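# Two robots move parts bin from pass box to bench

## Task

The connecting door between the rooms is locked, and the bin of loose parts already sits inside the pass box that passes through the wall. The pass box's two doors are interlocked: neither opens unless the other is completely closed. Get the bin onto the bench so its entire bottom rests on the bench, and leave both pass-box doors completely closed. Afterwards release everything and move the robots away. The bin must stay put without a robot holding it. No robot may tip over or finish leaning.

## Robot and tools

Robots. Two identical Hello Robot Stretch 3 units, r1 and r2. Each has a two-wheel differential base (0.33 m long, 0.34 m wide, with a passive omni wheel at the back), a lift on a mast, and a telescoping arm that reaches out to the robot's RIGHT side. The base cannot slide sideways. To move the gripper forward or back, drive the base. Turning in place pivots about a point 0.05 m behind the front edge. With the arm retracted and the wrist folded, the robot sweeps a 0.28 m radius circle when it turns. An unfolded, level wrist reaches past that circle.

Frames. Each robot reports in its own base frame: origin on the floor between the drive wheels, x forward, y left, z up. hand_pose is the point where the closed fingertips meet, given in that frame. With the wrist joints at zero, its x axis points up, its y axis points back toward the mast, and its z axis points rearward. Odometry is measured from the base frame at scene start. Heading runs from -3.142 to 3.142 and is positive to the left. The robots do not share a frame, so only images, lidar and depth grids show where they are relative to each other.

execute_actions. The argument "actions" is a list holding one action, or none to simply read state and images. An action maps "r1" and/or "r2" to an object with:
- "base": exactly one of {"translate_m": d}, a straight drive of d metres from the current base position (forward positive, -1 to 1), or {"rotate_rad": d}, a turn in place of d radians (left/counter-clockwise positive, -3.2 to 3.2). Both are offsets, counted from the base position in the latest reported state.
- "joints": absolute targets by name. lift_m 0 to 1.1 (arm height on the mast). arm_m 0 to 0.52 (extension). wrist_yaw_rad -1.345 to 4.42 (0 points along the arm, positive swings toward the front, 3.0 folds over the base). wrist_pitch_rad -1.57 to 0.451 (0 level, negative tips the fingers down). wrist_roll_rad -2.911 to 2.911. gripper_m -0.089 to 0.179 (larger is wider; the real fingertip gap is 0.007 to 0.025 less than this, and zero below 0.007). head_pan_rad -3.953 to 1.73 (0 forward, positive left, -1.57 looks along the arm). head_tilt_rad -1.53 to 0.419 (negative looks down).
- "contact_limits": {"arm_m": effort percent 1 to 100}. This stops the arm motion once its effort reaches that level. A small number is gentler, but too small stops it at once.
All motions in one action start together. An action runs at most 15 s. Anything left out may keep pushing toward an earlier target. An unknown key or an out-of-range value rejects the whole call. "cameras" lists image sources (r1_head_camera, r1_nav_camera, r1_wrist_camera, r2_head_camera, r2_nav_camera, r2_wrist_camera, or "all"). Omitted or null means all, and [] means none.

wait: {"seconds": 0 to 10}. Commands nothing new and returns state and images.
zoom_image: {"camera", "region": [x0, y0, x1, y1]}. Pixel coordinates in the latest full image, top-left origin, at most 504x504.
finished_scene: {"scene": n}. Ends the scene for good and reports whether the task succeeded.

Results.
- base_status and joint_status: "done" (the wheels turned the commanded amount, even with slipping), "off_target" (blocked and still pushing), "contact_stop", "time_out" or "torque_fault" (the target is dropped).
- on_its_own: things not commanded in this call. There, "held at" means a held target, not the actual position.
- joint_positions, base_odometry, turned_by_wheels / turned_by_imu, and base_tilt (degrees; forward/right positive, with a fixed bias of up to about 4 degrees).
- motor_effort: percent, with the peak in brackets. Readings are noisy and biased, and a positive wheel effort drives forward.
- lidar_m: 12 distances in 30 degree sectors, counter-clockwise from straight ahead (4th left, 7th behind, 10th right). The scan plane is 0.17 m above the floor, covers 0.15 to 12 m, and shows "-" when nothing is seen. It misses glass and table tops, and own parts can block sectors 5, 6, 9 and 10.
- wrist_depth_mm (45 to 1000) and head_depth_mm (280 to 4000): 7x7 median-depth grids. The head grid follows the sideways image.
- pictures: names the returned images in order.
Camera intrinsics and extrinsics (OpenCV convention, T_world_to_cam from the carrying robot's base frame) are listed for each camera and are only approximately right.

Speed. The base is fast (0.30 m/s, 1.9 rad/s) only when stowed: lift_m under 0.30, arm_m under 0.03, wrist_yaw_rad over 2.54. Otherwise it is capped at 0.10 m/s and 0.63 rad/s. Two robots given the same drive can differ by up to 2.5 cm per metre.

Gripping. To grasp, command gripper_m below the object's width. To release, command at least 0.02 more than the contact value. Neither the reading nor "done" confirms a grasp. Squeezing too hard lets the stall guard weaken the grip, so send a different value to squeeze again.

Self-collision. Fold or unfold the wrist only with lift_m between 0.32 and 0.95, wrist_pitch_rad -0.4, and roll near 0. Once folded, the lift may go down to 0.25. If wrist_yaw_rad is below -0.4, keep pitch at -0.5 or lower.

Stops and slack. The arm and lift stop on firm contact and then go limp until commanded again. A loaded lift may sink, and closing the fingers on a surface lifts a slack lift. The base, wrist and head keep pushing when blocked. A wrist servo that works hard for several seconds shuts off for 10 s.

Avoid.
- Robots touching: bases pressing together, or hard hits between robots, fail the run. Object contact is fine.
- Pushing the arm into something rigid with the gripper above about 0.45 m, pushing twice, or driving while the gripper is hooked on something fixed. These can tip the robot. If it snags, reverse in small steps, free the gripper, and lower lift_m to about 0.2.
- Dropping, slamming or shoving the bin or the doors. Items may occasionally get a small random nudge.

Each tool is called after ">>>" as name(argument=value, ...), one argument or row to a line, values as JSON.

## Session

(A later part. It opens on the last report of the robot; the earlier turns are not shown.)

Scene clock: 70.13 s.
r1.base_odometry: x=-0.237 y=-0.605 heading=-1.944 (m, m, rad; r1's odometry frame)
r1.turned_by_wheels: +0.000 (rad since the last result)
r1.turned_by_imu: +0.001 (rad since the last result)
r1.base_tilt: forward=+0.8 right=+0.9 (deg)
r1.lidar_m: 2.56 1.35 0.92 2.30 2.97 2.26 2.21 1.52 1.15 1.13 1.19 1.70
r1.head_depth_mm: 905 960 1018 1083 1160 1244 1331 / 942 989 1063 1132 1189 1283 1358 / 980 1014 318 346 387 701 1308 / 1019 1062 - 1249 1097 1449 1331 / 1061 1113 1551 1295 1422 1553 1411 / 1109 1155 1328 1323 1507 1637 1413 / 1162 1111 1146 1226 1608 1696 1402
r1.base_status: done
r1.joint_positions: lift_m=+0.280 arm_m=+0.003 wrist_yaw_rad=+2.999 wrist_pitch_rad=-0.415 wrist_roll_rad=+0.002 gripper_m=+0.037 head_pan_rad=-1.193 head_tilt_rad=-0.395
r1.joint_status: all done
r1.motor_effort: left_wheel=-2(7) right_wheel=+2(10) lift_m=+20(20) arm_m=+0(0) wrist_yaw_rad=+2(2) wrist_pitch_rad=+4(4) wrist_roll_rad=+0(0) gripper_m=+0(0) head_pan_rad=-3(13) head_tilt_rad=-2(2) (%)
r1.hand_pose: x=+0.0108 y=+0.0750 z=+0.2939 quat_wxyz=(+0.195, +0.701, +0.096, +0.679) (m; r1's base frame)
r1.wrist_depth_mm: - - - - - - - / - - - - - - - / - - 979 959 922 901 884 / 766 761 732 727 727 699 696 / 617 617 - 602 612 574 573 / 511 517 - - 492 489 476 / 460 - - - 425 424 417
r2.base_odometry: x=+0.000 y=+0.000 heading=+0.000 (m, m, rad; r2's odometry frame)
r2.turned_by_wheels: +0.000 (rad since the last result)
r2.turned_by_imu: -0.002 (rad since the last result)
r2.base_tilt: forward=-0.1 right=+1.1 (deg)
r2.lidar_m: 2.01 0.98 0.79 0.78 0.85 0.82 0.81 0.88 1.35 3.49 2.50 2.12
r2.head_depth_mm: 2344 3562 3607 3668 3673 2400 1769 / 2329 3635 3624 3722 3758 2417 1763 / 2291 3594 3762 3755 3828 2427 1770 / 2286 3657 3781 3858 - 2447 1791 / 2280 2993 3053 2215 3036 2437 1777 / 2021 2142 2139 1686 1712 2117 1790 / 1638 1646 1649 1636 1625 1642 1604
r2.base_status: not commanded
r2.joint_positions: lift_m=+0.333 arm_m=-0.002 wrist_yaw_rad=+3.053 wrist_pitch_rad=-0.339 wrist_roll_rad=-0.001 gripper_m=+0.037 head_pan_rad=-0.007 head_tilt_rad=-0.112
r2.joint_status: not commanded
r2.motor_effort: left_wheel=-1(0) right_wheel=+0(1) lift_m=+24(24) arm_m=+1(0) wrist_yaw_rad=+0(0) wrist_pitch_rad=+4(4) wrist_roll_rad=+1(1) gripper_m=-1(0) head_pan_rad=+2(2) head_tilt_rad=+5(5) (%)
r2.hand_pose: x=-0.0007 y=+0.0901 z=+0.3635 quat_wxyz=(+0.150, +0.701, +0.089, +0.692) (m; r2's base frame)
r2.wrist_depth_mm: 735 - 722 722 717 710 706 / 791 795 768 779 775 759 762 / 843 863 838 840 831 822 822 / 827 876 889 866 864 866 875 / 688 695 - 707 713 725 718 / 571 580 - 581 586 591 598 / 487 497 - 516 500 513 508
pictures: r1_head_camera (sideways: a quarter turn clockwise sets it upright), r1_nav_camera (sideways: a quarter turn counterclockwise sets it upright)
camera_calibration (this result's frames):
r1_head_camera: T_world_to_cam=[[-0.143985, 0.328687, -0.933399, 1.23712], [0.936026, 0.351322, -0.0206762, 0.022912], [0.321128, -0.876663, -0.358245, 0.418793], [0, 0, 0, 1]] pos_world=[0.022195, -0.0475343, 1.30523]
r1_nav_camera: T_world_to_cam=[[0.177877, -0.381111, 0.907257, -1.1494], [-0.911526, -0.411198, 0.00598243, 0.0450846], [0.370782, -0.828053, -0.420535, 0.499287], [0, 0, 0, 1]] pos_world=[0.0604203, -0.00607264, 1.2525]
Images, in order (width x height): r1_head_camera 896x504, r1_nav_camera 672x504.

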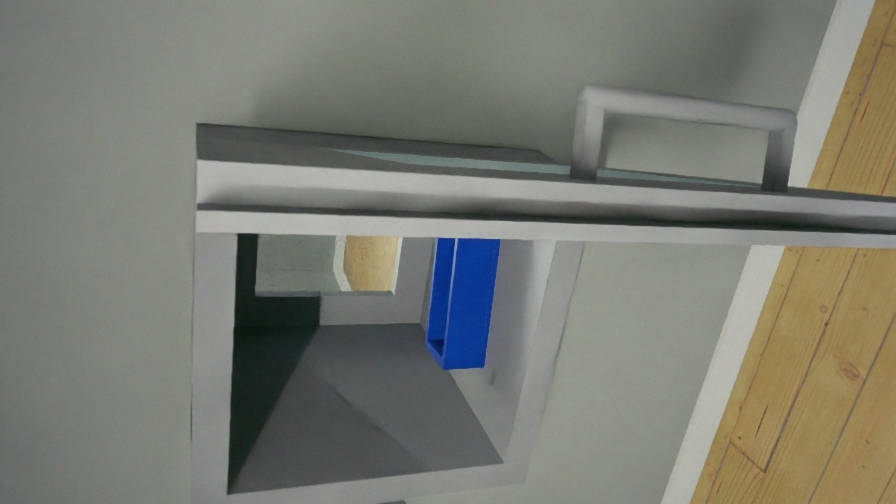

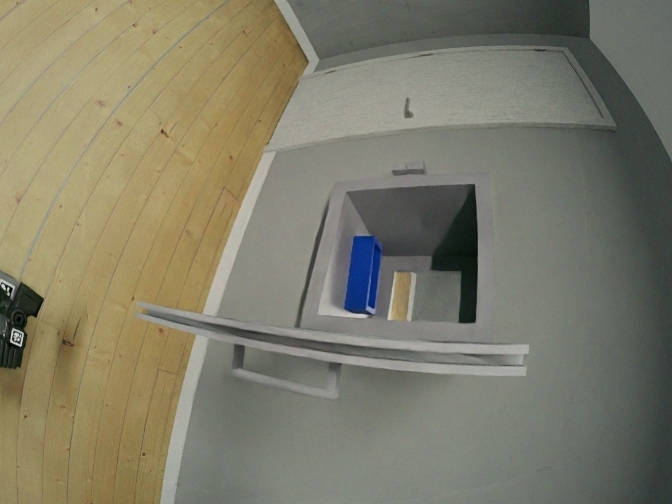

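>>> execute_actions(
  actions=[
    {"r1":{"base":{"translate_m":0.65}}},
  ],
  cameras=[],
)

>>> execute_actions(
  actions=[
    {"r1":{"base":{"rotate_rad":-1.62},"joints":{"head_pan_rad":0,"head_tilt_rad":-0.45}}},
  ],
  cameras=["r1_head_camera","r1_nav_camera"],
)

Scene clock: 88.73 s.
r1.base_odometry: x=-0.473 y=-1.211 heading=-1.944 (m, m, rad; r1's odometry frame)
r1.turned_by_wheels: +0.000 (rad since the last result)
r1.turned_by_imu: +0.000 (rad since the last result)
r1.base_tilt: forward=+0.8 right=+0.9 (deg)
r1.lidar_m: 1.91 2.03 0.89 0.82 3.35 2.92 2.86 1.57 1.19 1.16 1.22 1.72
r1.head_depth_mm: 938 975 1351 1425 1068 1285 1357 / 972 1009 913 989 1061 1357 1404 / 1014 1074 1140 1225 1320 1425 1412 / 1050 1121 1201 1287 1391 1515 1406 / 1094 1175 1257 1356 1466 1592 1411 / 1126 1208 1300 1403 1538 1638 1405 / 1180 1269 1371 1496 1637 1710 1398
r1.base_status: done
r1.joint_positions: lift_m=+0.280 arm_m=+0.003 wrist_yaw_rad=+2.999 wrist_pitch_rad=-0.415 wrist_roll_rad=+0.002 gripper_m=+0.037 head_pan_rad=-1.193 head_tilt_rad=-0.395
r1.joint_status: not commanded
r1.motor_effort: left_wheel=-1(7) right_wheel=+3(9) lift_m=+20(20) arm_m=-1(0) wrist_yaw_rad=+1(1) wrist_pitch_rad=+4(4) wrist_roll_rad=+0(0) gripper_m=+0(0) head_pan_rad=-2(3) head_tilt_rad=-1(2) (%)
r1.hand_pose: x=+0.0108 y=+0.0750 z=+0.2939 quat_wxyz=(+0.195, +0.701, +0.096, +0.679) (m; r1's base frame)
r1.wrist_depth_mm: - - - - - - - / - - - - - - - / - - 924 944 918 917 897 / 773 772 744 734 708 693 699 / 621 610 - 590 603 578 577 / 517 523 - - 491 489 480 / 461 - - - 426 426 418
r2.base_odometry: x=+0.000 y=+0.000 heading=+0.000 (m, m, rad; r2's odometry frame)
r2.turned_by_wheels: +0.000 (rad since the last result)
r2.turned_by_imu: -0.005 (rad since the last result)
r2.base_tilt: forward=-0.2 right=+1.1 (deg)
r2.lidar_m: 2.01 0.98 0.79 0.78 0.85 0.82 0.81 0.88 1.35 3.51 2.49 2.12
r2.head_depth_mm: 2323 3511 3598 3748 3696 2422 1765 / 2312 3549 3623 3700 3742 2425 1766 / 2330 3604 3748 3774 3868 2425 1773 / 2297 3696 3721 3885 - 2427 1773 / 2279 3004 3049 2225 3023 2437 1793 / 2025 2146 2136 1678 1727 2115 1803 / 1633 1637 1630 1633 1623 1629 1603
r2.base_status: not commanded
r2.joint_positions: lift_m=+0.333 arm_m=-0.002 wrist_yaw_rad=+3.053 wrist_pitch_rad=-0.339 wrist_roll_rad=-0.001 gripper_m=+0.037 head_pan_rad=-0.007 head_tilt_rad=-0.112
r2.joint_status: not commanded
r2.motor_effort: left_wheel=+0(0) right_wheel=-1(1) lift_m=+24(24) arm_m=+1(1) wrist_yaw_rad=+0(1) wrist_pitch_rad=+4(4) wrist_roll_rad=+0(0) gripper_m=+0(0) head_pan_rad=+2(2) head_tilt_rad=+5(5) (%)
r2.hand_pose: x=-0.0007 y=+0.0901 z=+0.3635 quat_wxyz=(+0.150, +0.701, +0.089, +0.692) (m; r2's base frame)
r2.wrist_depth_mm: 733 - 730 724 717 707 704 / 794 799 787 771 773 759 758 / 851 858 834 857 824 825 821 / 824 861 884 881 863 866 858 / 687 699 - 702 721 722 717 / 578 572 - 583 594 598 593 / 493 495 - 513 501 506 504
pictures: none
No camera images: the call's "cameras" was empty. Leave "cameras" out to get every camera's image.

Scene clock: 90.93 s.
r1.base_odometry: x=-0.474 y=-1.211 heading=+2.720 (m, m, rad; r1's odometry frame)
r1.turned_by_wheels: -1.620 (rad since the last result)
r1.turned_by_imu: -1.630 (rad since the last result)
r1.base_tilt: forward=+0.9 right=+0.9 (deg)
r1.lidar_m: 1.16 1.21 1.65 1.92 1.99 0.89 0.82 0.83 2.95 2.86 1.62 1.20
r1.head_depth_mm: 954 914 921 978 1057 1465 1363 / 954 1004 1329 1213 1318 1457 1363 / 955 993 - 1197 1318 1453 1365 / 952 990 3188 1180 1316 1460 1362 / 950 985 1431 1312 1313 1453 1352 / 947 840 912 994 1308 1451 1349 / 948 1005 1082 1196 1307 1444 1353
r1.base_status: done
r1.joint_positions: lift_m=+0.280 arm_m=+0.003 wrist_yaw_rad=+2.999 wrist_pitch_rad=-0.415 wrist_roll_rad=+0.002 gripper_m=+0.037 head_pan_rad=-0.007 head_tilt_rad=-0.445
r1.joint_status: all done
r1.motor_effort: left_wheel=+3(13) right_wheel=-1(5) lift_m=+20(20) arm_m=-1(1) wrist_yaw_rad=+2(1) wrist_pitch_rad=+4(4) wrist_roll_rad=+0(0) gripper_m=+0(0) head_pan_rad=+1(30) head_tilt_rad=-1(7) (%)
r1.hand_pose: x=+0.0108 y=+0.0750 z=+0.2939 quat_wxyz=(+0.195, +0.701, +0.096, +0.679) (m; r1's base frame)
r1.wrist_depth_mm: - - - - - - - / - - - - - - - / - - 956 941 928 898 901 / 779 781 736 729 750 712 690 / 622 607 - 596 611 573 566 / 515 516 - - 493 495 474 / 459 - - - 426 427 420
r2.base_odometry: x=+0.000 y=+0.000 heading=+0.000 (m, m, rad; r2's odometry frame)
r2.turned_by_wheels: +0.000 (rad since the last result)
r2.turned_by_imu: -0.001 (rad since the last result)
r2.base_tilt: forward=-0.2 right=+1.0 (deg)
r2.lidar_m: 2.01 0.98 0.79 0.78 0.85 0.82 0.81 0.88 1.35 3.51 2.50 2.12
r2.head_depth_mm: 2317 3557 3627 3721 3731 2426 1767 / 2304 3584 3666 3696 3759 2436 1790 / 2281 3650 3707 3829 3876 2429 1777 / 2291 3663 3750 3875 - 2436 1777 / 2305 2965 3039 2242 3027 2461 1787 / 2054 2158 2132 1666 1718 2118 1788 / 1640 1640 1640 1628 1644 1629 1609
r2.base_status: not commanded
r2.joint_positions: lift_m=+0.333 arm_m=-0.002 wrist_yaw_rad=+3.053 wrist_pitch_rad=-0.339 wrist_roll_rad=-0.001 gripper_m=+0.037 head_pan_rad=-0.007 head_tilt_rad=-0.112
r2.joint_status: not commanded
r2.motor_effort: left_wheel=+0(0) right_wheel=-1(2) lift_m=+24(24) arm_m=+1(1) wrist_yaw_rad=+0(0) wrist_pitch_rad=+4(4) wrist_roll_rad=+1(1) gripper_m=+0(0) head_pan_rad=+2(2) head_tilt_rad=+5(5) (%)
r2.hand_pose: x=-0.0007 y=+0.0901 z=+0.3635 quat_wxyz=(+0.150, +0.701, +0.089, +0.692) (m; r2's base frame)
r2.wrist_depth_mm: 735 - 735 730 719 709 697 / 790 786 772 781 772 755 766 / 841 862 849 839 845 822 821 / 814 865 874 875 875 856 853 / 684 687 - 699 710 718 719 / 576 577 - 588 591 587 597 / 489 495 - 515 497 505 510
pictures: r1_head_camera (sideways: a quarter turn clockwise sets it upright), r1_nav_camera (sideways: a quarter turn counterclockwise sets it upright)
camera_calibration (this result's frames):
r1_head_camera: T_world_to_cam=[[-0.404394, -0.00961396, -0.914535, 1.21409], [0.0250538, 0.999453, -0.0215851, 0.0296508], [0.914242, -0.0316414, -0.403931, 0.47463], [0, 0, 0, 1]] pos_world=[0.0563013, -0.00294441, 1.30269]
r1_nav_camera: T_world_to_cam=[[0.464343, 0.0213356, 0.885398, -1.12263], [0.0388348, -0.999239, 0.00371214, 0.0422434], [0.884803, 0.0326605, -0.464818, 0.553775], [0, 0, 0, 1]] pos_world=[0.0296628, 0.0480766, 1.25122]
Images, in order (width x height): r1_head_camera 896x504, r1_nav_camera 672x504.

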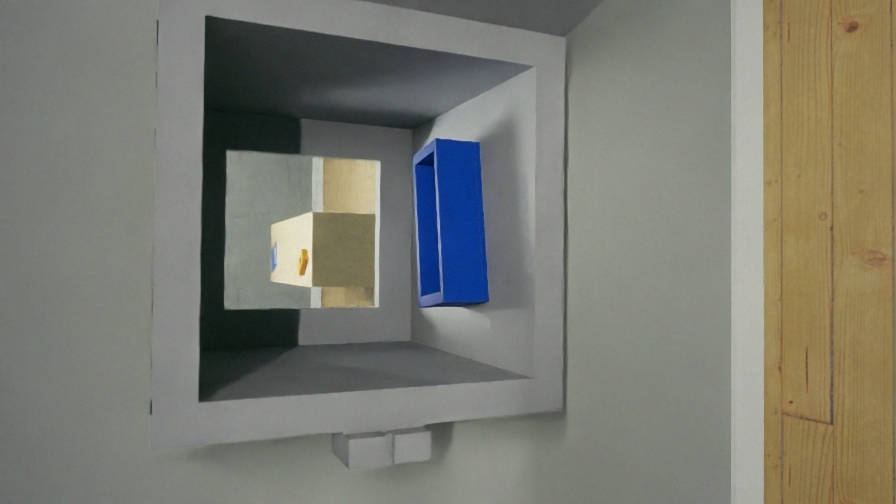

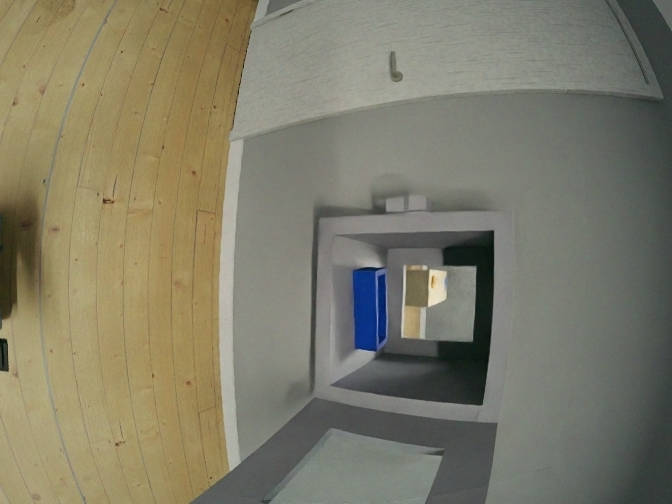

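>>> execute_actions(
  actions=[
    {"r1":{"base":{"translate_m":0.42}}},
  ],
  cameras=[],
)

>>> execute_actions(
  actions=[
    {"r1":{"base":{"rotate_rad":1.57},"joints":{"head_pan_rad":-1.57,"head_tilt_rad":-0.6,"lift_m":0.9,"wrist_pitch_rad":-0.4}}},
  ],
  cameras=[],
)

>>> execute_actions(
  actions=[
    {"r1":{"joints":{"wrist_yaw_rad":0,"gripper_m":0.12}}},
  ],
  cameras=[],
)

>>> execute_actions(
  actions=[
    {"r1":{"joints":{"wrist_pitch_rad":-0.9,"wrist_roll_rad":1.57,"lift_m":1.08}}},
  ],
  cameras=["r1_head_camera","r1_wrist_camera"],
)

Scene clock: 105.70 s.
r1.base_odometry: x=-0.857 y=-1.039 heading=+2.720 (m, m, rad; r1's odometry frame)
r1.turned_by_wheels: +0.000 (rad since the last result)
r1.turned_by_imu: +0.000 (rad since the last result)
r1.base_tilt: forward=+0.8 right=+0.9 (deg)
r1.lidar_m: 0.74 0.77 1.03 1.90 1.99 1.28 1.23 3.74 2.96 2.71 1.03 0.76
r1.head_depth_mm: 594 453 938 933 875 721 1024 / 594 447 1065 1132 830 719 1020 / 593 446 - 2927 817 718 1017 / 593 446 2908 1143 863 715 1014 / 592 445 1048 1127 882 715 1016 / 592 444 834 840 847 700 1012 / 589 444 540 544 581 634 1012
r1.base_status: done
r1.joint_positions: lift_m=+0.280 arm_m=+0.003 wrist_yaw_rad=+2.999 wrist_pitch_rad=-0.415 wrist_roll_rad=+0.002 gripper_m=+0.037 head_pan_rad=-0.007 head_tilt_rad=-0.445
r1.joint_status: not commanded
r1.motor_effort: left_wheel=+3(13) right_wheel=-1(4) lift_m=+20(20) arm_m=-1(1) wrist_yaw_rad=+1(2) wrist_pitch_rad=+4(4) wrist_roll_rad=+0(0) gripper_m=-1(0) head_pan_rad=+3(2) head_tilt_rad=-1(2) (%)
r1.hand_pose: x=+0.0107 y=+0.0750 z=+0.2939 quat_wxyz=(+0.195, +0.701, +0.096, +0.679) (m; r1's base frame)
r1.wrist_depth_mm: - - - - - - 775 / - - - - - - 803 / - - 931 956 919 931 813 / 760 765 741 742 729 715 700 / 619 617 - 599 601 574 564 / 519 515 - - 490 484 484 / 462 - - - 427 429 420
r2.base_odometry: x=+0.000 y=+0.000 heading=+0.000 (m, m, rad; r2's odometry frame)
r2.turned_by_wheels: +0.000 (rad since the last result)
r2.turned_by_imu: -0.004 (rad since the last result)
r2.base_tilt: forward=-0.1 right=+1.1 (deg)
r2.lidar_m: 2.01 0.98 0.78 0.78 0.85 0.82 0.81 0.88 1.35 3.51 2.49 2.12
r2.head_depth_mm: 2339 3561 3600 3669 3752 2413 1769 / 2331 3559 3635 3709 3741 2427 1776 / 2312 3650 3709 3834 3883 2422 1772 / 2282 3643 3738 3804 - 2444 1780 / 2292 2974 3025 2215 3043 2454 1782 / 2038 2154 2132 1673 1720 2114 1794 / 1637 1640 1632 1633 1633 1634 1607
r2.base_status: not commanded
r2.joint_positions: lift_m=+0.333 arm_m=-0.002 wrist_yaw_rad=+3.053 wrist_pitch_rad=-0.339 wrist_roll_rad=-0.001 gripper_m=+0.037 head_pan_rad=-0.007 head_tilt_rad=-0.112
r2.joint_status: not commanded
r2.motor_effort: left_wheel=+0(0) right_wheel=+0(0) lift_m=+24(24) arm_m=+0(1) wrist_yaw_rad=+0(0) wrist_pitch_rad=+4(4) wrist_roll_rad=+1(1) gripper_m=+0(0) head_pan_rad=+2(2) head_tilt_rad=+5(5) (%)
r2.hand_pose: x=-0.0007 y=+0.0901 z=+0.3635 quat_wxyz=(+0.150, +0.701, +0.089, +0.692) (m; r2's base frame)
r2.wrist_depth_mm: 729 - 715 715 706 707 709 / 790 794 781 776 759 761 760 / 842 872 837 841 841 826 814 / 828 866 884 858 865 863 868 / 698 682 - 703 711 708 726 / 576 576 - 587 591 593 603 / 491 491 - 515 496 508 503
pictures: none
No camera images: the call's "cameras" was empty. Leave "cameras" out to get every camera's image.

Scene clock: 112.17 s.
r1.base_odometry: x=-0.857 y=-1.039 heading=-1.994 (m, m, rad; r1's odometry frame)
r1.turned_by_wheels: +1.570 (rad since the last result)
r1.turned_by_imu: +1.587 (rad since the last result)
r1.base_tilt: forward=+0.8 right=+0.9 (deg)
r1.lidar_m: 1.90 1.98 1.28 1.23 3.74 2.97 2.77 1.04 0.77 0.74 0.77 1.02
r1.head_depth_mm: 420 942 979 933 778 725 - / 420 - 1129 891 776 1064 - / 420 - 3200 901 772 1090 - / 420 - 2745 887 770 1089 - / 420 997 1098 998 768 1065 - / 419 757 772 782 718 1088 1209 / 419 502 523 580 665 1087 1202
r1.base_status: done
r1.joint_positions: lift_m=+0.900 arm_m=+0.003 wrist_yaw_rad=+2.999 wrist_pitch_rad=-0.415 wrist_roll_rad=+0.002 gripper_m=+0.037 head_pan_rad=-1.563 head_tilt_rad=-0.593
r1.joint_status: all done
r1.motor_effort: left_wheel=-2(8) right_wheel=+3(8) lift_m=+45(47) arm_m=+0(0) wrist_yaw_rad=+0(1) wrist_pitch_rad=+4(4) wrist_roll_rad=+0(1) gripper_m=+0(1) head_pan_rad=-3(29) head_tilt_rad=-3(14) (%)
r1.hand_pose: x=+0.0107 y=+0.0749 z=+0.9129 quat_wxyz=(+0.195, +0.701, +0.096, +0.679) (m; r1's base frame)
r1.wrist_depth_mm: - - - - - - - / - - - - - - - / - - - - - - - / - - - - - - - / - - - - - - - / - - - - - - - / - - - - - - -
r2.base_odometry: x=+0.000 y=+0.000 heading=+0.000 (m, m, rad; r2's odometry frame)
r2.turned_by_wheels: +0.000 (rad since the last result)
r2.turned_by_imu: -0.002 (rad since the last result)
r2.base_tilt: forward=-0.2 right=+1.0 (deg)
r2.lidar_m: 2.01 0.98 0.79 0.78 0.85 0.82 0.81 0.88 1.35 3.50 2.50 2.12
r2.head_depth_mm: 2324 3485 3599 3663 3684 2408 1767 / 2322 3546 3623 3752 3727 2428 1782 / 2309 3607 3730 3839 3825 2421 1773 / 2285 3629 3701 3802 - 2444 1784 / 2306 3007 3046 2239 3080 2465 1786 / 2058 2153 2133 1679 1712 2124 1791 / 1640 1638 1639 1632 1633 1643 1606
r2.base_status: not commanded
r2.joint_positions: lift_m=+0.333 arm_m=-0.002 wrist_yaw_rad=+3.053 wrist_pitch_rad=-0.339 wrist_roll_rad=-0.001 gripper_m=+0.037 head_pan_rad=-0.007 head_tilt_rad=-0.112
r2.joint_status: not commanded
r2.motor_effort: left_wheel=+0(0) right_wheel=-2(0) lift_m=+24(24) arm_m=+0(0) wrist_yaw_rad=+0(0) wrist_pitch_rad=+4(4) wrist_roll_rad=+0(1) gripper_m=-1(0) head_pan_rad=+3(2) head_tilt_rad=+5(5) (%)
r2.hand_pose: x=-0.0007 y=+0.0901 z=+0.3635 quat_wxyz=(+0.150, +0.701, +0.089, +0.692) (m; r2's base frame)
r2.wrist_depth_mm: 753 - 724 717 714 712 697 / 791 802 774 780 771 755 762 / 839 854 846 831 834 822 818 / 821 871 881 860 857 860 863 / 691 687 - 708 708 720 719 / 574 580 - 582 591 598 594 / 490 495 - 515 500 503 508
pictures: none
No camera images: the call's "cameras" was empty. Leave "cameras" out to get every camera's image.

Scene clock: 114.67 s.
r1.base_odometry: x=-0.857 y=-1.039 heading=-1.994 (m, m, rad; r1's odometry frame)
r1.turned_by_wheels: +0.000 (rad since the last result)
r1.turned_by_imu: +0.000 (rad since the last result)
r1.base_tilt: forward=+0.8 right=+0.9 (deg)
r1.lidar_m: 1.91 1.98 1.28 1.23 3.74 2.97 2.77 1.04 0.77 0.74 0.77 1.03
r1.head_depth_mm: 420 944 975 936 778 726 - / 420 - 1131 886 775 1067 - / 419 - 3211 900 772 - - / 420 - 2735 890 769 - - / 419 999 1096 997 767 1118 1207 / 420 758 770 783 719 1088 1207 / 419 501 523 580 664 1088 1204
r1.base_status: not commanded
r1.joint_positions: lift_m=+0.900 arm_m=+0.003 wrist_yaw_rad=+0.002 wrist_pitch_rad=-0.415 wrist_roll_rad=+0.002 gripper_m=+0.120 head_pan_rad=-1.563 head_tilt_rad=-0.593
r1.joint_status: all done
r1.motor_effort: left_wheel=-2(2) right_wheel=+3(3) lift_m=+45(45) arm_m=+0(1) wrist_yaw_rad=-2(1) wrist_pitch_rad=+4(4) wrist_roll_rad=+0(0) gripper_m=+0(81) head_pan_rad=-3(3) head_tilt_rad=-3(2) (%)
r1.hand_pose: x=-0.0210 y=-0.3724 z=+0.9129 quat_wxyz=(+0.692, +0.147, -0.692, -0.145) (m; r1's base frame)
r1.wrist_depth_mm: 258 331 645 - - 591 377 / 280 326 642 840 830 596 384 / 536 326 581 505 516 554 386 / 621 352 493 497 488 466 391 / 703 405 412 409 407 404 391 / 821 778 802 791 792 - 777 / 939 994 959 919 925 948 909
r2.base_odometry: x=+0.000 y=+0.000 heading=+0.000 (m, m, rad; r2's odometry frame)
r2.turned_by_wheels: +0.000 (rad since the last result)
r2.turned_by_imu: -0.001 (rad since the last result)
r2.base_tilt: forward=-0.1 right=+1.0 (deg)
r2.lidar_m: 2.01 0.98 0.79 0.78 0.85 0.82 0.81 0.88 1.35 3.49 2.49 2.13
r2.head_depth_mm: 2326 3502 3569 3614 3747 2437 1771 / 2327 3588 3613 3713 3751 2433 1775 / 2310 3599 3727 3842 3832 2436 1775 / 2293 3631 3768 3826 - 2438 1780 / 2296 2974 3032 2209 3018 2448 1783 / 2050 2156 2131 1685 1708 2113 1784 / 1628 1634 1628 1631 1627 1629 1611
r2.base_status: not commanded
r2.joint_positions: lift_m=+0.333 arm_m=-0.002 wrist_yaw_rad=+3.053 wrist_pitch_rad=-0.339 wrist_roll_rad=-0.001 gripper_m=+0.037 head_pan_rad=-0.007 head_tilt_rad=-0.112
r2.joint_status: not commanded
r2.motor_effort: left_wheel=+0(0) right_wheel=-1(1) lift_m=+24(24) arm_m=+2(0) wrist_yaw_rad=+0(0) wrist_pitch_rad=+4(4) wrist_roll_rad=+1(1) gripper_m=+0(0) head_pan_rad=+2(2) head_tilt_rad=+5(5) (%)
r2.hand_pose: x=-0.0007 y=+0.0901 z=+0.3635 quat_wxyz=(+0.150, +0.701, +0.089, +0.692) (m; r2's base frame)
r2.wrist_depth_mm: 744 - 726 732 718 706 706 / 794 794 773 770 765 761 762 / 850 853 845 840 831 824 800 / 821 870 874 870 855 862 850 / 700 706 - 706 716 714 717 / 576 577 - 582 587 586 598 / 489 493 - 514 504 504 506
pictures: none
No camera images: the call's "cameras" was empty. Leave "cameras" out to get every camera's image.

Scene clock: 117.13 s.
r1.base_odometry: x=-0.857 y=-1.039 heading=-1.994 (m, m, rad; r1's odometry frame)
r1.turned_by_wheels: +0.000 (rad since the last result)
r1.turned_by_imu: +0.000 (rad since the last result)
r1.base_tilt: forward=+0.8 right=+0.9 (deg)
r1.lidar_m: 1.90 1.99 1.28 1.23 3.74 2.97 2.77 1.04 0.77 0.74 0.77 1.02
r1.head_depth_mm: 414 - - - - - 1167 / 414 - - - - - - / 414 - - - - - 1185 / 419 - 2764 885 822 - 1207 / 420 997 1095 999 811 - 1211 / 419 759 770 782 718 1088 1206 / 419 501 522 580 664 1090 1207
r1.base_status: not commanded
r1.joint_positions: lift_m=+1.080 arm_m=+0.003 wrist_yaw_rad=+0.002 wrist_pitch_rad=-0.904 wrist_roll_rad=+1.566 gripper_m=+0.120 head_pan_rad=-1.563 head_tilt_rad=-0.593
r1.joint_status: all done
r1.motor_effort: left_wheel=-2(2) right_wheel=+3(3) lift_m=+45(44) arm_m=+0(1) wrist_yaw_rad=-2(3) wrist_pitch_rad=+1(4) wrist_roll_rad=+2(5) gripper_m=+0(0) head_pan_rad=-3(3) head_tilt_rad=-2(2) (%)
r1.hand_pose: x=-0.0213 y=-0.2868 z=+1.0017 quat_wxyz=(+0.003, +0.002, -0.899, -0.437) (m; r1's base frame)
r1.wrist_depth_mm: 713 707 572 877 - 975 852 / - 770 569 889 - - 892 / - 801 575 918 - - 905 / - 843 578 930 - - 910 / 721 790 642 954 - - 921 / 526 544 519 993 - - 941 / 399 381 462 - - - 945
r2.base_odometry: x=+0.000 y=+0.000 heading=+0.000 (m, m, rad; r2's odometry frame)
r2.turned_by_wheels: +0.000 (rad since the last result)
r2.turned_by_imu: -0.001 (rad since the last result)
r2.base_tilt: forward=-0.1 right=+1.1 (deg)
r2.lidar_m: 2.01 0.98 0.79 0.78 0.85 0.82 0.81 0.88 1.35 3.51 2.50 2.12
r2.head_depth_mm: 2332 3519 3624 3642 3694 2430 1758 / 2338 3531 3615 3731 3803 2432 1772 / 2308 3559 3727 3767 3857 2444 1780 / 2297 3690 3745 3861 - 2450 1767 / 2297 3005 3047 2224 3005 2466 1772 / 2039 2151 2136 1682 1715 2112 1781 / 1641 1632 1633 1638 1629 1642 1608
r2.base_status: not commanded
r2.joint_positions: lift_m=+0.333 arm_m=-0.002 wrist_yaw_rad=+3.053 wrist_pitch_rad=-0.339 wrist_roll_rad=-0.001 gripper_m=+0.037 head_pan_rad=-0.007 head_tilt_rad=-0.112
r2.joint_status: not commanded
r2.motor_effort: left_wheel=+0(0) right_wheel=-1(0) lift_m=+24(24) arm_m=+0(0) wrist_yaw_rad=+0(0) wrist_pitch_rad=+5(5) wrist_roll_rad=+0(1) gripper_m=+0(0) head_pan_rad=+2(2) head_tilt_rad=+4(5) (%)
r2.hand_pose: x=-0.0007 y=+0.0901 z=+0.3635 quat_wxyz=(+0.150, +0.701, +0.089, +0.692) (m; r2's base frame)
r2.wrist_depth_mm: 739 - 726 724 714 698 702 / 791 804 798 782 763 759 779 / 855 861 845 832 832 821 807 / 844 872 869 878 844 861 868 / 691 697 - 706 714 722 725 / 581 581 - 584 592 590 595 / 488 494 - 511 499 509 505
pictures: r1_head_camera (sideways: a quarter turn clockwise sets it upright), r1_wrist_camera
camera_calibration (this result's frames):
r1_head_camera: T_world_to_cam=[[-0.0167438, 0.534609, -0.844934, 1.12094], [0.999691, -0.00659231, -0.0239817, 0.0268213], [-0.0183909, -0.845074, -0.534333, 0.649997], [0, 0, 0, 1]] pos_world=[0.00390995, -0.0497946, 1.29508]
r1_wrist_camera: T_world_to_cam=[[0.0198338, 0.783059, -0.621631, 0.849437], [0.983477, 0.0966226, 0.153093, -0.0692979], [0.179944, -0.614396, -0.768204, 0.759275], [0, 0, 0, 1]] pos_world=[-0.0853219, -0.191968, 1.12192]
Images, in order (width x height): r1_head_camera 896x504, r1_wrist_camera 644x364.

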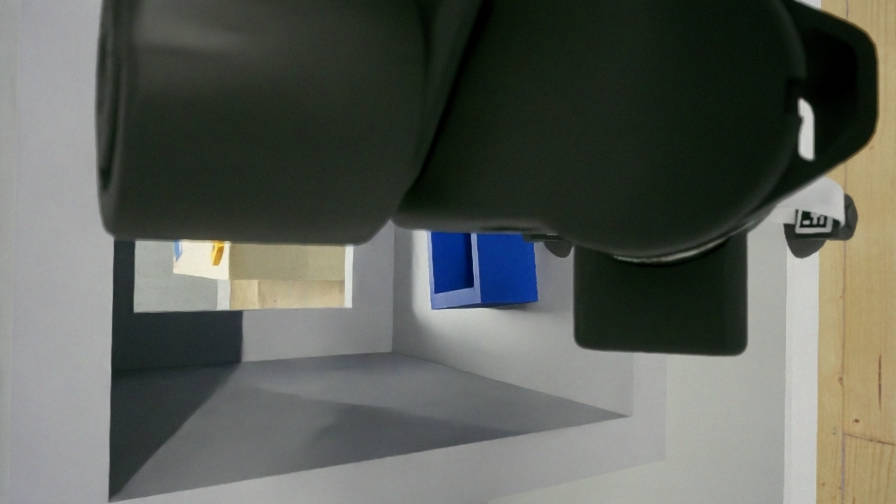

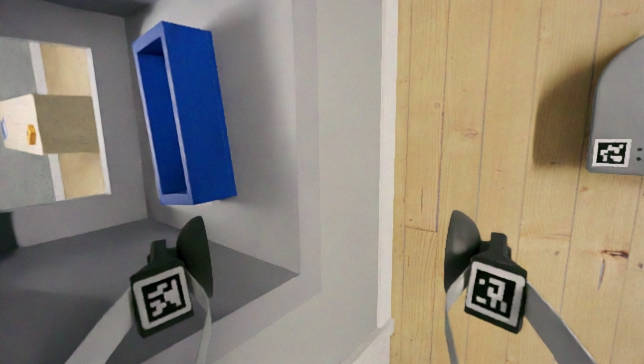

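>>> execute_actions(
  actions=[
    {"r1":{"base":{"translate_m":-0.07},"joints":{"lift_m":0.97,"gripper_m":0.1}}},
  ],
  cameras=[],
)

>>> execute_actions(
  actions=[
    {"r1":{"joints":{"arm_m":0.40}}},
  ],
  cameras=["r1_head_camera","r1_wrist_camera"],
)

Scene clock: 127.63 s.
r1.base_odometry: x=-0.828 y=-0.975 heading=-1.994 (m, m, rad; r1's odometry frame)
r1.turned_by_wheels: +0.000 (rad since the last result)
r1.turned_by_imu: -0.001 (rad since the last result)
r1.base_tilt: forward=+0.8 right=+0.9 (deg)
r1.lidar_m: 1.97 2.06 1.30 1.23 3.76 2.90 2.76 1.04 0.77 0.74 0.77 1.07
r1.head_depth_mm: 419 782 776 768 - - - / 418 969 1047 954 803 - - / 419 - 3397 893 800 - - / 418 3193 2720 896 772 1087 - / 419 - 2794 880 768 1085 1205 / 419 955 1045 954 765 1090 1203 / 418 716 722 731 716 1088 1205
r1.base_status: done
r1.joint_positions: lift_m=+0.970 arm_m=+0.003 wrist_yaw_rad=+0.002 wrist_pitch_rad=-0.904 wrist_roll_rad=+1.566 gripper_m=+0.100 head_pan_rad=-1.563 head_tilt_rad=-0.593
r1.joint_status: all done
r1.motor_effort: left_wheel=-2(7) right_wheel=+3(5) lift_m=+20(40) arm_m=-1(1) wrist_yaw_rad=-2(2) wrist_pitch_rad=+1(1) wrist_roll_rad=+3(2) gripper_m=-1(73) head_pan_rad=-3(2) head_tilt_rad=-2(3) (%)
r1.hand_pose: x=-0.0213 y=-0.2868 z=+0.8927 quat_wxyz=(+0.003, +0.002, -0.899, -0.437) (m; r1's base frame)
r1.wrist_depth_mm: 619 520 424 869 - 881 766 / 709 502 435 895 - 895 796 / 742 499 453 910 - 908 820 / - 516 467 930 - 912 846 / 779 529 469 - - 936 822 / 675 663 483 - - 976 834 / 512 489 486 - - - 845
r2.base_odometry: x=+0.000 y=+0.000 heading=+0.000 (m, m, rad; r2's odometry frame)
r2.turned_by_wheels: +0.000 (rad since the last result)
r2.turned_by_imu: -0.003 (rad since the last result)
r2.base_tilt: forward=-0.1 right=+1.0 (deg)
r2.lidar_m: 2.01 0.98 0.79 0.78 0.85 0.82 0.81 0.88 1.35 3.51 2.50 2.12
r2.head_depth_mm: 2324 3469 3557 3689 3744 2425 1760 / 2327 3501 3650 3727 3724 2421 1774 / 2311 3599 3705 3804 3825 2430 1770 / 2302 3597 3830 3870 - 2430 1781 / 2289 2981 3004 2236 3024 2447 1787 / 2043 2131 2145 1675 1737 2151 1791 / 1641 1635 1625 1630 1625 1635 1622
r2.base_status: not commanded
r2.joint_positions: lift_m=+0.333 arm_m=-0.002 wrist_yaw_rad=+3.053 wrist_pitch_rad=-0.339 wrist_roll_rad=-0.001 gripper_m=+0.037 head_pan_rad=-0.007 head_tilt_rad=-0.112
r2.joint_status: not commanded
r2.motor_effort: left_wheel=+0(0) right_wheel=-1(1) lift_m=+24(24) arm_m=+1(0) wrist_yaw_rad=+0(0) wrist_pitch_rad=+4(4) wrist_roll_rad=+0(1) gripper_m=+0(0) head_pan_rad=+2(2) head_tilt_rad=+5(5) (%)
r2.hand_pose: x=-0.0007 y=+0.0901 z=+0.3635 quat_wxyz=(+0.150, +0.701, +0.089, +0.692) (m; r2's base frame)
r2.wrist_depth_mm: 731 - 720 724 720 712 701 / 797 802 784 768 770 753 762 / 854 863 844 845 823 842 815 / 829 868 860 866 876 862 864 / 683 692 - 703 722 719 717 / 576 579 - 582 592 593 597 / 491 494 - 515 502 503 508
pictures: none
No camera images: the call's "cameras" was empty. Leave "cameras" out to get every camera's image.

Scene clock: 131.77 s.
r1.base_odometry: x=-0.828 y=-0.975 heading=-1.994 (m, m, rad; r1's odometry frame)
r1.turned_by_wheels: +0.000 (rad since the last result)
r1.turned_by_imu: +0.000 (rad since the last result)
r1.base_tilt: forward=+0.9 right=+0.9 (deg)
r1.lidar_m: 1.97 2.06 1.30 1.22 3.76 2.89 2.76 1.04 0.77 0.74 0.77 1.07
r1.head_depth_mm: 419 781 - 876 728 1086 1217 / 418 958 1105 956 775 1087 1212 / 419 - - 842 772 1090 1212 / 418 3573 2800 885 770 1090 1211 / 418 - 2778 883 769 1088 1202 / 418 958 1041 957 764 1088 1204 / 418 716 721 731 712 1090 1205
r1.base_status: not commanded
r1.joint_positions: lift_m=+0.970 arm_m=+0.400 wrist_yaw_rad=+0.000 wrist_pitch_rad=-0.905 wrist_roll_rad=+1.568 gripper_m=+0.100 head_pan_rad=-1.563 head_tilt_rad=-0.593
r1.joint_status: all done
r1.motor_effort: left_wheel=-2(2) right_wheel=+3(4) lift_m=+20(20) arm_m=+3(4) wrist_yaw_rad=-1(1) wrist_pitch_rad=+2(1) wrist_roll_rad=+2(3) gripper_m=-1(0) head_pan_rad=-3(3) head_tilt_rad=-3(2) (%)
r1.hand_pose: x=-0.0215 y=-0.6838 z=+0.8926 quat_wxyz=(+0.002, +0.001, -0.899, -0.438) (m; r1's base frame)
r1.wrist_depth_mm: 395 459 274 230 260 221 193 / - 485 310 238 267 226 197 / - 486 319 248 267 231 200 / - 503 315 246 272 238 204 / - 513 310 325 277 237 208 / - 500 311 334 284 237 212 / 418 473 461 283 281 263 216
r2.base_odometry: x=+0.000 y=+0.000 heading=+0.000 (m, m, rad; r2's odometry frame)
r2.turned_by_wheels: +0.000 (rad since the last result)
r2.turned_by_imu: -0.001 (rad since the last result)
r2.base_tilt: forward=-0.1 right=+1.0 (deg)
r2.lidar_m: 2.01 0.98 0.79 0.78 0.85 0.82 0.81 0.88 1.35 3.50 2.49 2.12
r2.head_depth_mm: 2339 3502 3588 3708 3732 2420 1739 / 2323 3545 3622 3718 3757 2415 1776 / 2324 3611 3749 3793 3879 2439 1796 / 2296 3630 3706 3845 - 2433 1776 / 2291 2984 3011 2234 3045 2465 1791 / 2050 2143 2132 1685 1722 2116 1787 / 1638 1636 1628 1635 1638 1623 1613
r2.base_status: not commanded
r2.joint_positions: lift_m=+0.333 arm_m=-0.002 wrist_yaw_rad=+3.053 wrist_pitch_rad=-0.339 wrist_roll_rad=-0.001 gripper_m=+0.037 head_pan_rad=-0.007 head_tilt_rad=-0.112
r2.joint_status: not commanded
r2.motor_effort: left_wheel=+0(0) right_wheel=+0(0) lift_m=+24(24) arm_m=+0(1) wrist_yaw_rad=+0(0) wrist_pitch_rad=+4(4) wrist_roll_rad=+1(0) gripper_m=+0(1) head_pan_rad=+2(2) head_tilt_rad=+5(5) (%)
r2.hand_pose: x=-0.0007 y=+0.0901 z=+0.3635 quat_wxyz=(+0.150, +0.701, +0.089, +0.692) (m; r2's base frame)
r2.wrist_depth_mm: 740 - 720 727 721 708 703 / 801 797 782 758 782 761 760 / 844 845 837 838 851 830 820 / 835 871 865 872 868 862 860 / 694 694 - 694 715 712 730 / 572 584 - 582 586 586 594 / 491 491 - 511 497 505 510
pictures: r1_head_camera (sideways: a quarter turn clockwise sets it upright), r1_wrist_camera
camera_calibration (this result's frames):
r1_head_camera: T_world_to_cam=[[-0.0166883, 0.534611, -0.844934, 1.12094], [0.99969, -0.00669622, -0.0239817, 0.0268213], [-0.0184788, -0.845072, -0.534333, 0.649998], [0, 0, 0, 1]] pos_world=[0.00390478, -0.0497944, 1.29508]
r1_wrist_camera: T_world_to_cam=[[0.0224422, 0.783442, -0.62106, 1.09224], [0.983597, 0.0939086, 0.154005, -0.0166945], [0.178976, -0.614329, -0.768484, 0.431891], [0, 0, 0, 1]] pos_world=[-0.0853899, -0.588818, 1.01282]
Images, in order (width x height): r1_head_camera 896x504, r1_wrist_camera 644x364.

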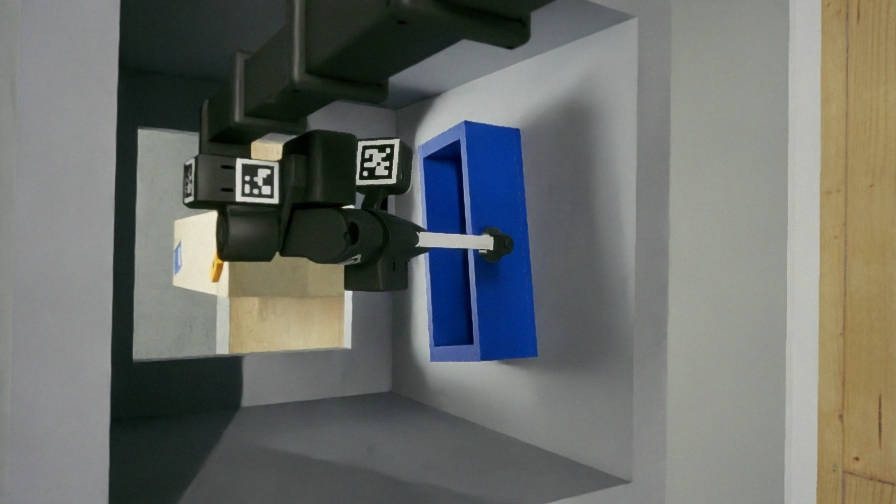

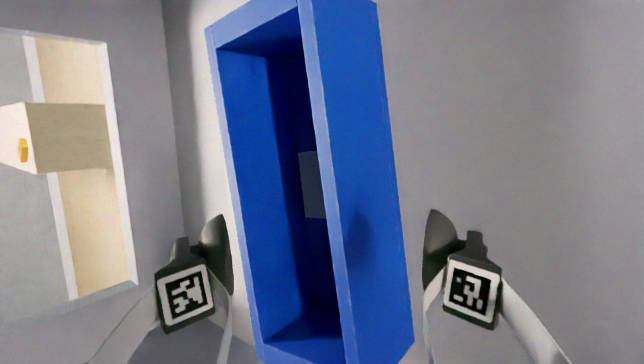

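>>> execute_actions(
  actions=[
    {"r1":{"joints":{"arm_m":0.465,"wrist_pitch_rad":-1.2,"lift_m":1.0}}},
  ],
  cameras=["r1_wrist_camera"],
)

>>> execute_actions(
  actions=[
    {"r1":{"joints":{"lift_m":0.92}}},
  ],
  cameras=["r1_head_camera","r1_wrist_camera"],
)

Scene clock: 138.57 s.
r1.base_odometry: x=-0.828 y=-0.975 heading=-1.994 (m, m, rad; r1's odometry frame)
r1.turned_by_wheels: +0.000 (rad since the last result)
r1.turned_by_imu: +0.000 (rad since the last result)
r1.base_tilt: forward=+0.8 right=+0.9 (deg)
r1.lidar_m: 1.98 2.06 1.30 1.22 3.75 2.89 2.77 1.04 0.77 0.74 0.77 1.07
r1.head_depth_mm: 418 784 - 821 727 1091 1221 / 418 935 1052 956 776 1090 1212 / 418 - 1131 891 772 1086 1213 / 418 - - 892 770 1089 1208 / 418 - 2776 881 765 1088 1207 / 418 955 1044 955 766 1090 1206 / 418 715 723 730 714 1088 1199
r1.base_status: not commanded
r1.joint_positions: lift_m=+1.000 arm_m=+0.465 wrist_yaw_rad=+0.000 wrist_pitch_rad=-1.198 wrist_roll_rad=+1.568 gripper_m=+0.100 head_pan_rad=-1.563 head_tilt_rad=-0.593
r1.joint_status: all done
r1.motor_effort: left_wheel=-2(2) right_wheel=+3(2) lift_m=+45(49) arm_m=+3(3) wrist_yaw_rad=-2(2) wrist_pitch_rad=-1(2) wrist_roll_rad=+1(2) gripper_m=+0(1) head_pan_rad=-2(2) head_tilt_rad=-1(1) (%)
r1.hand_pose: x=-0.0215 y=-0.6802 z=+0.8907 quat_wxyz=(+0.002, +0.001, -0.826, -0.564) (m; r1's base frame)
r1.wrist_depth_mm: 392 347 229 274 261 238 225 / 401 375 297 271 268 244 804 / 410 392 310 262 274 248 819 / 413 404 289 279 282 256 850 / 416 424 318 286 295 260 863 / 427 453 336 283 305 263 887 / 432 454 294 274 311 282 939
r2.base_odometry: x=+0.000 y=+0.000 heading=+0.000 (m, m, rad; r2's odometry frame)
r2.turned_by_wheels: +0.000 (rad since the last result)
r2.turned_by_imu: -0.002 (rad since the last result)
r2.base_tilt: forward=-0.2 right=+1.1 (deg)
r2.lidar_m: 2.01 0.98 0.79 0.78 0.85 0.82 0.81 0.88 1.34 3.51 2.49 2.11
r2.head_depth_mm: 2322 3539 3612 3679 3679 2418 1780 / 2292 3563 3612 3704 3805 2421 1761 / 2306 3664 3703 3803 3839 2442 1788 / 2299 3641 3742 3886 - 2437 1775 / 2287 2992 3064 2251 3046 2456 1776 / 2032 2145 2147 1690 1740 2119 1799 / 1638 1632 1640 1635 1633 1629 1605
r2.base_status: not commanded
r2.joint_positions: lift_m=+0.333 arm_m=-0.002 wrist_yaw_rad=+3.053 wrist_pitch_rad=-0.339 wrist_roll_rad=-0.001 gripper_m=+0.037 head_pan_rad=-0.007 head_tilt_rad=-0.112
r2.joint_status: not commanded
r2.motor_effort: left_wheel=+0(1) right_wheel=+0(1) lift_m=+24(24) arm_m=+0(1) wrist_yaw_rad=+0(1) wrist_pitch_rad=+4(4) wrist_roll_rad=+0(0) gripper_m=+0(0) head_pan_rad=+2(2) head_tilt_rad=+5(5) (%)
r2.hand_pose: x=-0.0007 y=+0.0901 z=+0.3635 quat_wxyz=(+0.150, +0.701, +0.089, +0.692) (m; r2's base frame)
r2.wrist_depth_mm: 738 - 717 715 722 708 711 / 785 803 786 780 763 766 764 / 850 865 845 857 828 823 818 / 825 871 877 875 866 864 862 / 693 697 - 702 704 719 719 / 579 575 - 584 592 591 587 / 488 490 - 516 499 504 500
pictures: r1_wrist_camera
camera_calibration (this result's frames):
r1_wrist_camera: T_world_to_cam=[[0.0226104, 0.929567, -0.36796, 0.96219], [0.983625, 0.0451419, 0.174483, -0.0680969], [0.178804, -0.36588, -0.913324, 0.730579], [0, 0, 0, 1]] pos_world=[-0.0854037, -0.624042, 1.03318]
Images, in order (width x height): r1_wrist_camera 644x364.

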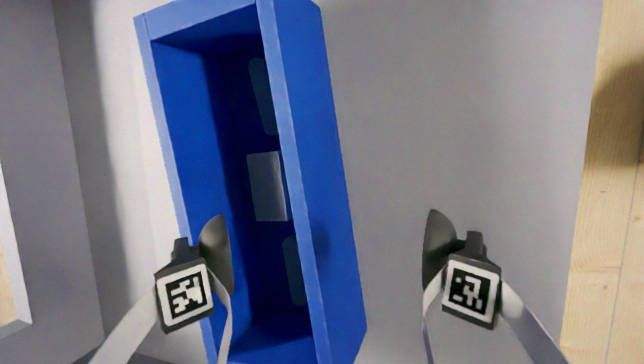

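Scene clock: 140.13 s.
r1.base_odometry: x=-0.828 y=-0.975 heading=-1.994 (m, m, rad; r1's odometry frame)
r1.turned_by_wheels: +0.000 (rad since the last result)
r1.turned_by_imu: +0.000 (rad since the last result)
r1.base_tilt: forward=+0.9 right=+0.9 (deg)
r1.lidar_m: 1.98 2.06 1.30 1.22 3.75 2.89 2.76 1.04 0.77 0.74 0.77 1.07
r1.head_depth_mm: 418 783 775 - - 1105 1215 / 418 971 - 932 776 1090 1219 / 418 - - 830 772 1089 1212 / 418 3211 2742 818 769 1089 1213 / 417 - 2805 882 767 1089 1203 / 418 955 1044 955 765 1089 1205 / 418 715 722 731 716 1091 1201
r1.base_status: not commanded
r1.joint_positions: lift_m=+0.921 arm_m=+0.465 wrist_yaw_rad=+0.000 wrist_pitch_rad=-1.187 wrist_roll_rad=+1.568 gripper_m=+0.100 head_pan_rad=-1.563 head_tilt_rad=-0.593
r1.joint_status: all done
r1.motor_effort: left_wheel=-2(2) right_wheel=+3(4) lift_m=+18(40) arm_m=+3(3) wrist_yaw_rad=-1(0) wrist_pitch_rad=-4(4) wrist_roll_rad=+1(2) gripper_m=-3(2) head_pan_rad=-3(1) head_tilt_rad=-2(3) (%)
r1.hand_pose: x=-0.0215 y=-0.6829 z=+0.8125 quat_wxyz=(+0.002, +0.001, -0.829, -0.560) (m; r1's base frame)
r1.wrist_depth_mm: 183 204 155 205 187 171 158 / 190 229 151 209 192 175 160 / 193 225 157 213 197 179 165 / 342 222 163 218 203 184 168 / 360 216 159 223 213 187 172 / 380 199 156 224 219 188 178 / 389 219 250 215 224 203 182
r2.base_odometry: x=+0.000 y=+0.000 heading=+0.000 (m, m, rad; r2's odometry frame)
r2.turned_by_wheels: +0.000 (rad since the last result)
r2.turned_by_imu: +0.000 (rad since the last result)
r2.base_tilt: forward=-0.2 right=+1.0 (deg)
r2.lidar_m: 2.00 0.98 0.78 0.78 0.85 0.82 0.81 0.88 1.35 3.51 2.50 2.13
r2.head_depth_mm: 2320 3491 3587 3672 3739 2428 1768 / 2321 3609 3704 3692 3794 2408 1774 / 2312 3633 3678 3784 3858 2444 1774 / 2310 3652 3763 3902 - 2431 1784 / 2271 3005 3068 2223 3018 2439 1784 / 2043 2158 2139 1676 1748 2119 1780 / 1637 1640 1643 1631 1637 1638 1602
r2.base_status: not commanded
r2.joint_positions: lift_m=+0.333 arm_m=-0.002 wrist_yaw_rad=+3.053 wrist_pitch_rad=-0.339 wrist_roll_rad=-0.001 gripper_m=+0.037 head_pan_rad=-0.007 head_tilt_rad=-0.112
r2.joint_status: not commanded
r2.motor_effort: left_wheel=+0(0) right_wheel=-1(0) lift_m=+24(24) arm_m=+1(1) wrist_yaw_rad=+0(0) wrist_pitch_rad=+4(5) wrist_roll_rad=+1(0) gripper_m=+0(0) head_pan_rad=+2(2) head_tilt_rad=+5(4) (%)
r2.hand_pose: x=-0.0007 y=+0.0901 z=+0.3635 quat_wxyz=(+0.150, +0.701, +0.089, +0.692) (m; r2's base frame)
r2.wrist_depth_mm: 738 - 730 722 708 709 709 / 801 785 781 778 761 754 755 / 845 854 841 843 843 825 815 / 839 863 884 881 872 860 880 / 691 690 - 709 703 729 720 / 574 576 - 587 595 595 596 / 490 492 - 515 502 507 502
pictures: r1_head_camera (sideways: a quarter turn clockwise sets it upright), r1_wrist_camera
camera_calibration (this result's frames):
r1_head_camera: T_world_to_cam=[[-0.0166883, 0.534611, -0.844934, 1.12094], [0.99969, -0.0066961, -0.0239817, 0.0268213], [-0.0184787, -0.845072, -0.534333, 0.649998], [0, 0, 0, 1]] pos_world=[0.00390478, -0.0497944, 1.29508]
r1_wrist_camera: T_world_to_cam=[[0.0226037, 0.925497, -0.37808, 0.94142], [0.983624, 0.047051, 0.173982, -0.0526294], [0.178809, -0.375822, -0.909278, 0.64813], [0, 0, 0, 1]] pos_world=[-0.0854033, -0.625224, 0.954419]
Images, in order (width x height): r1_head_camera 896x504, r1_wrist_camera 644x364.

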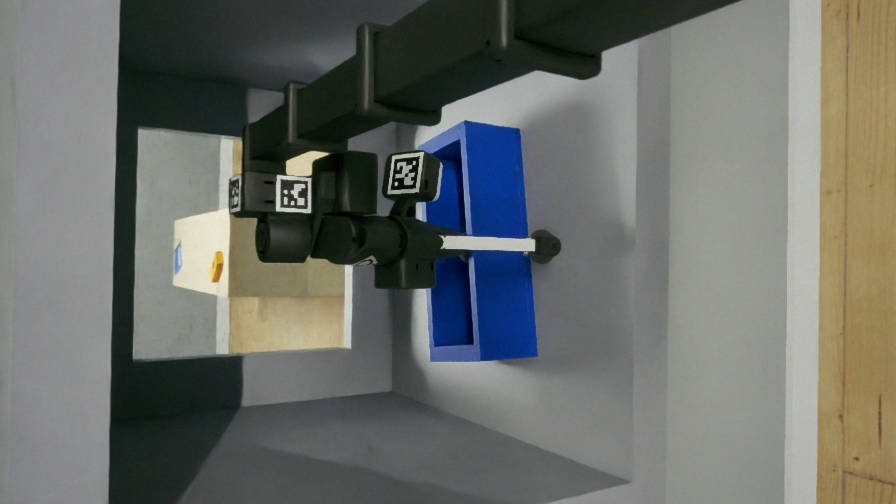

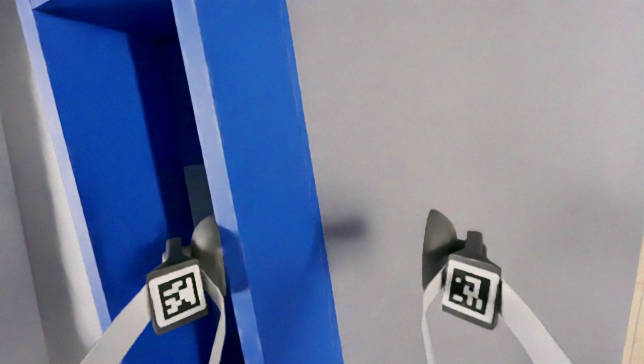

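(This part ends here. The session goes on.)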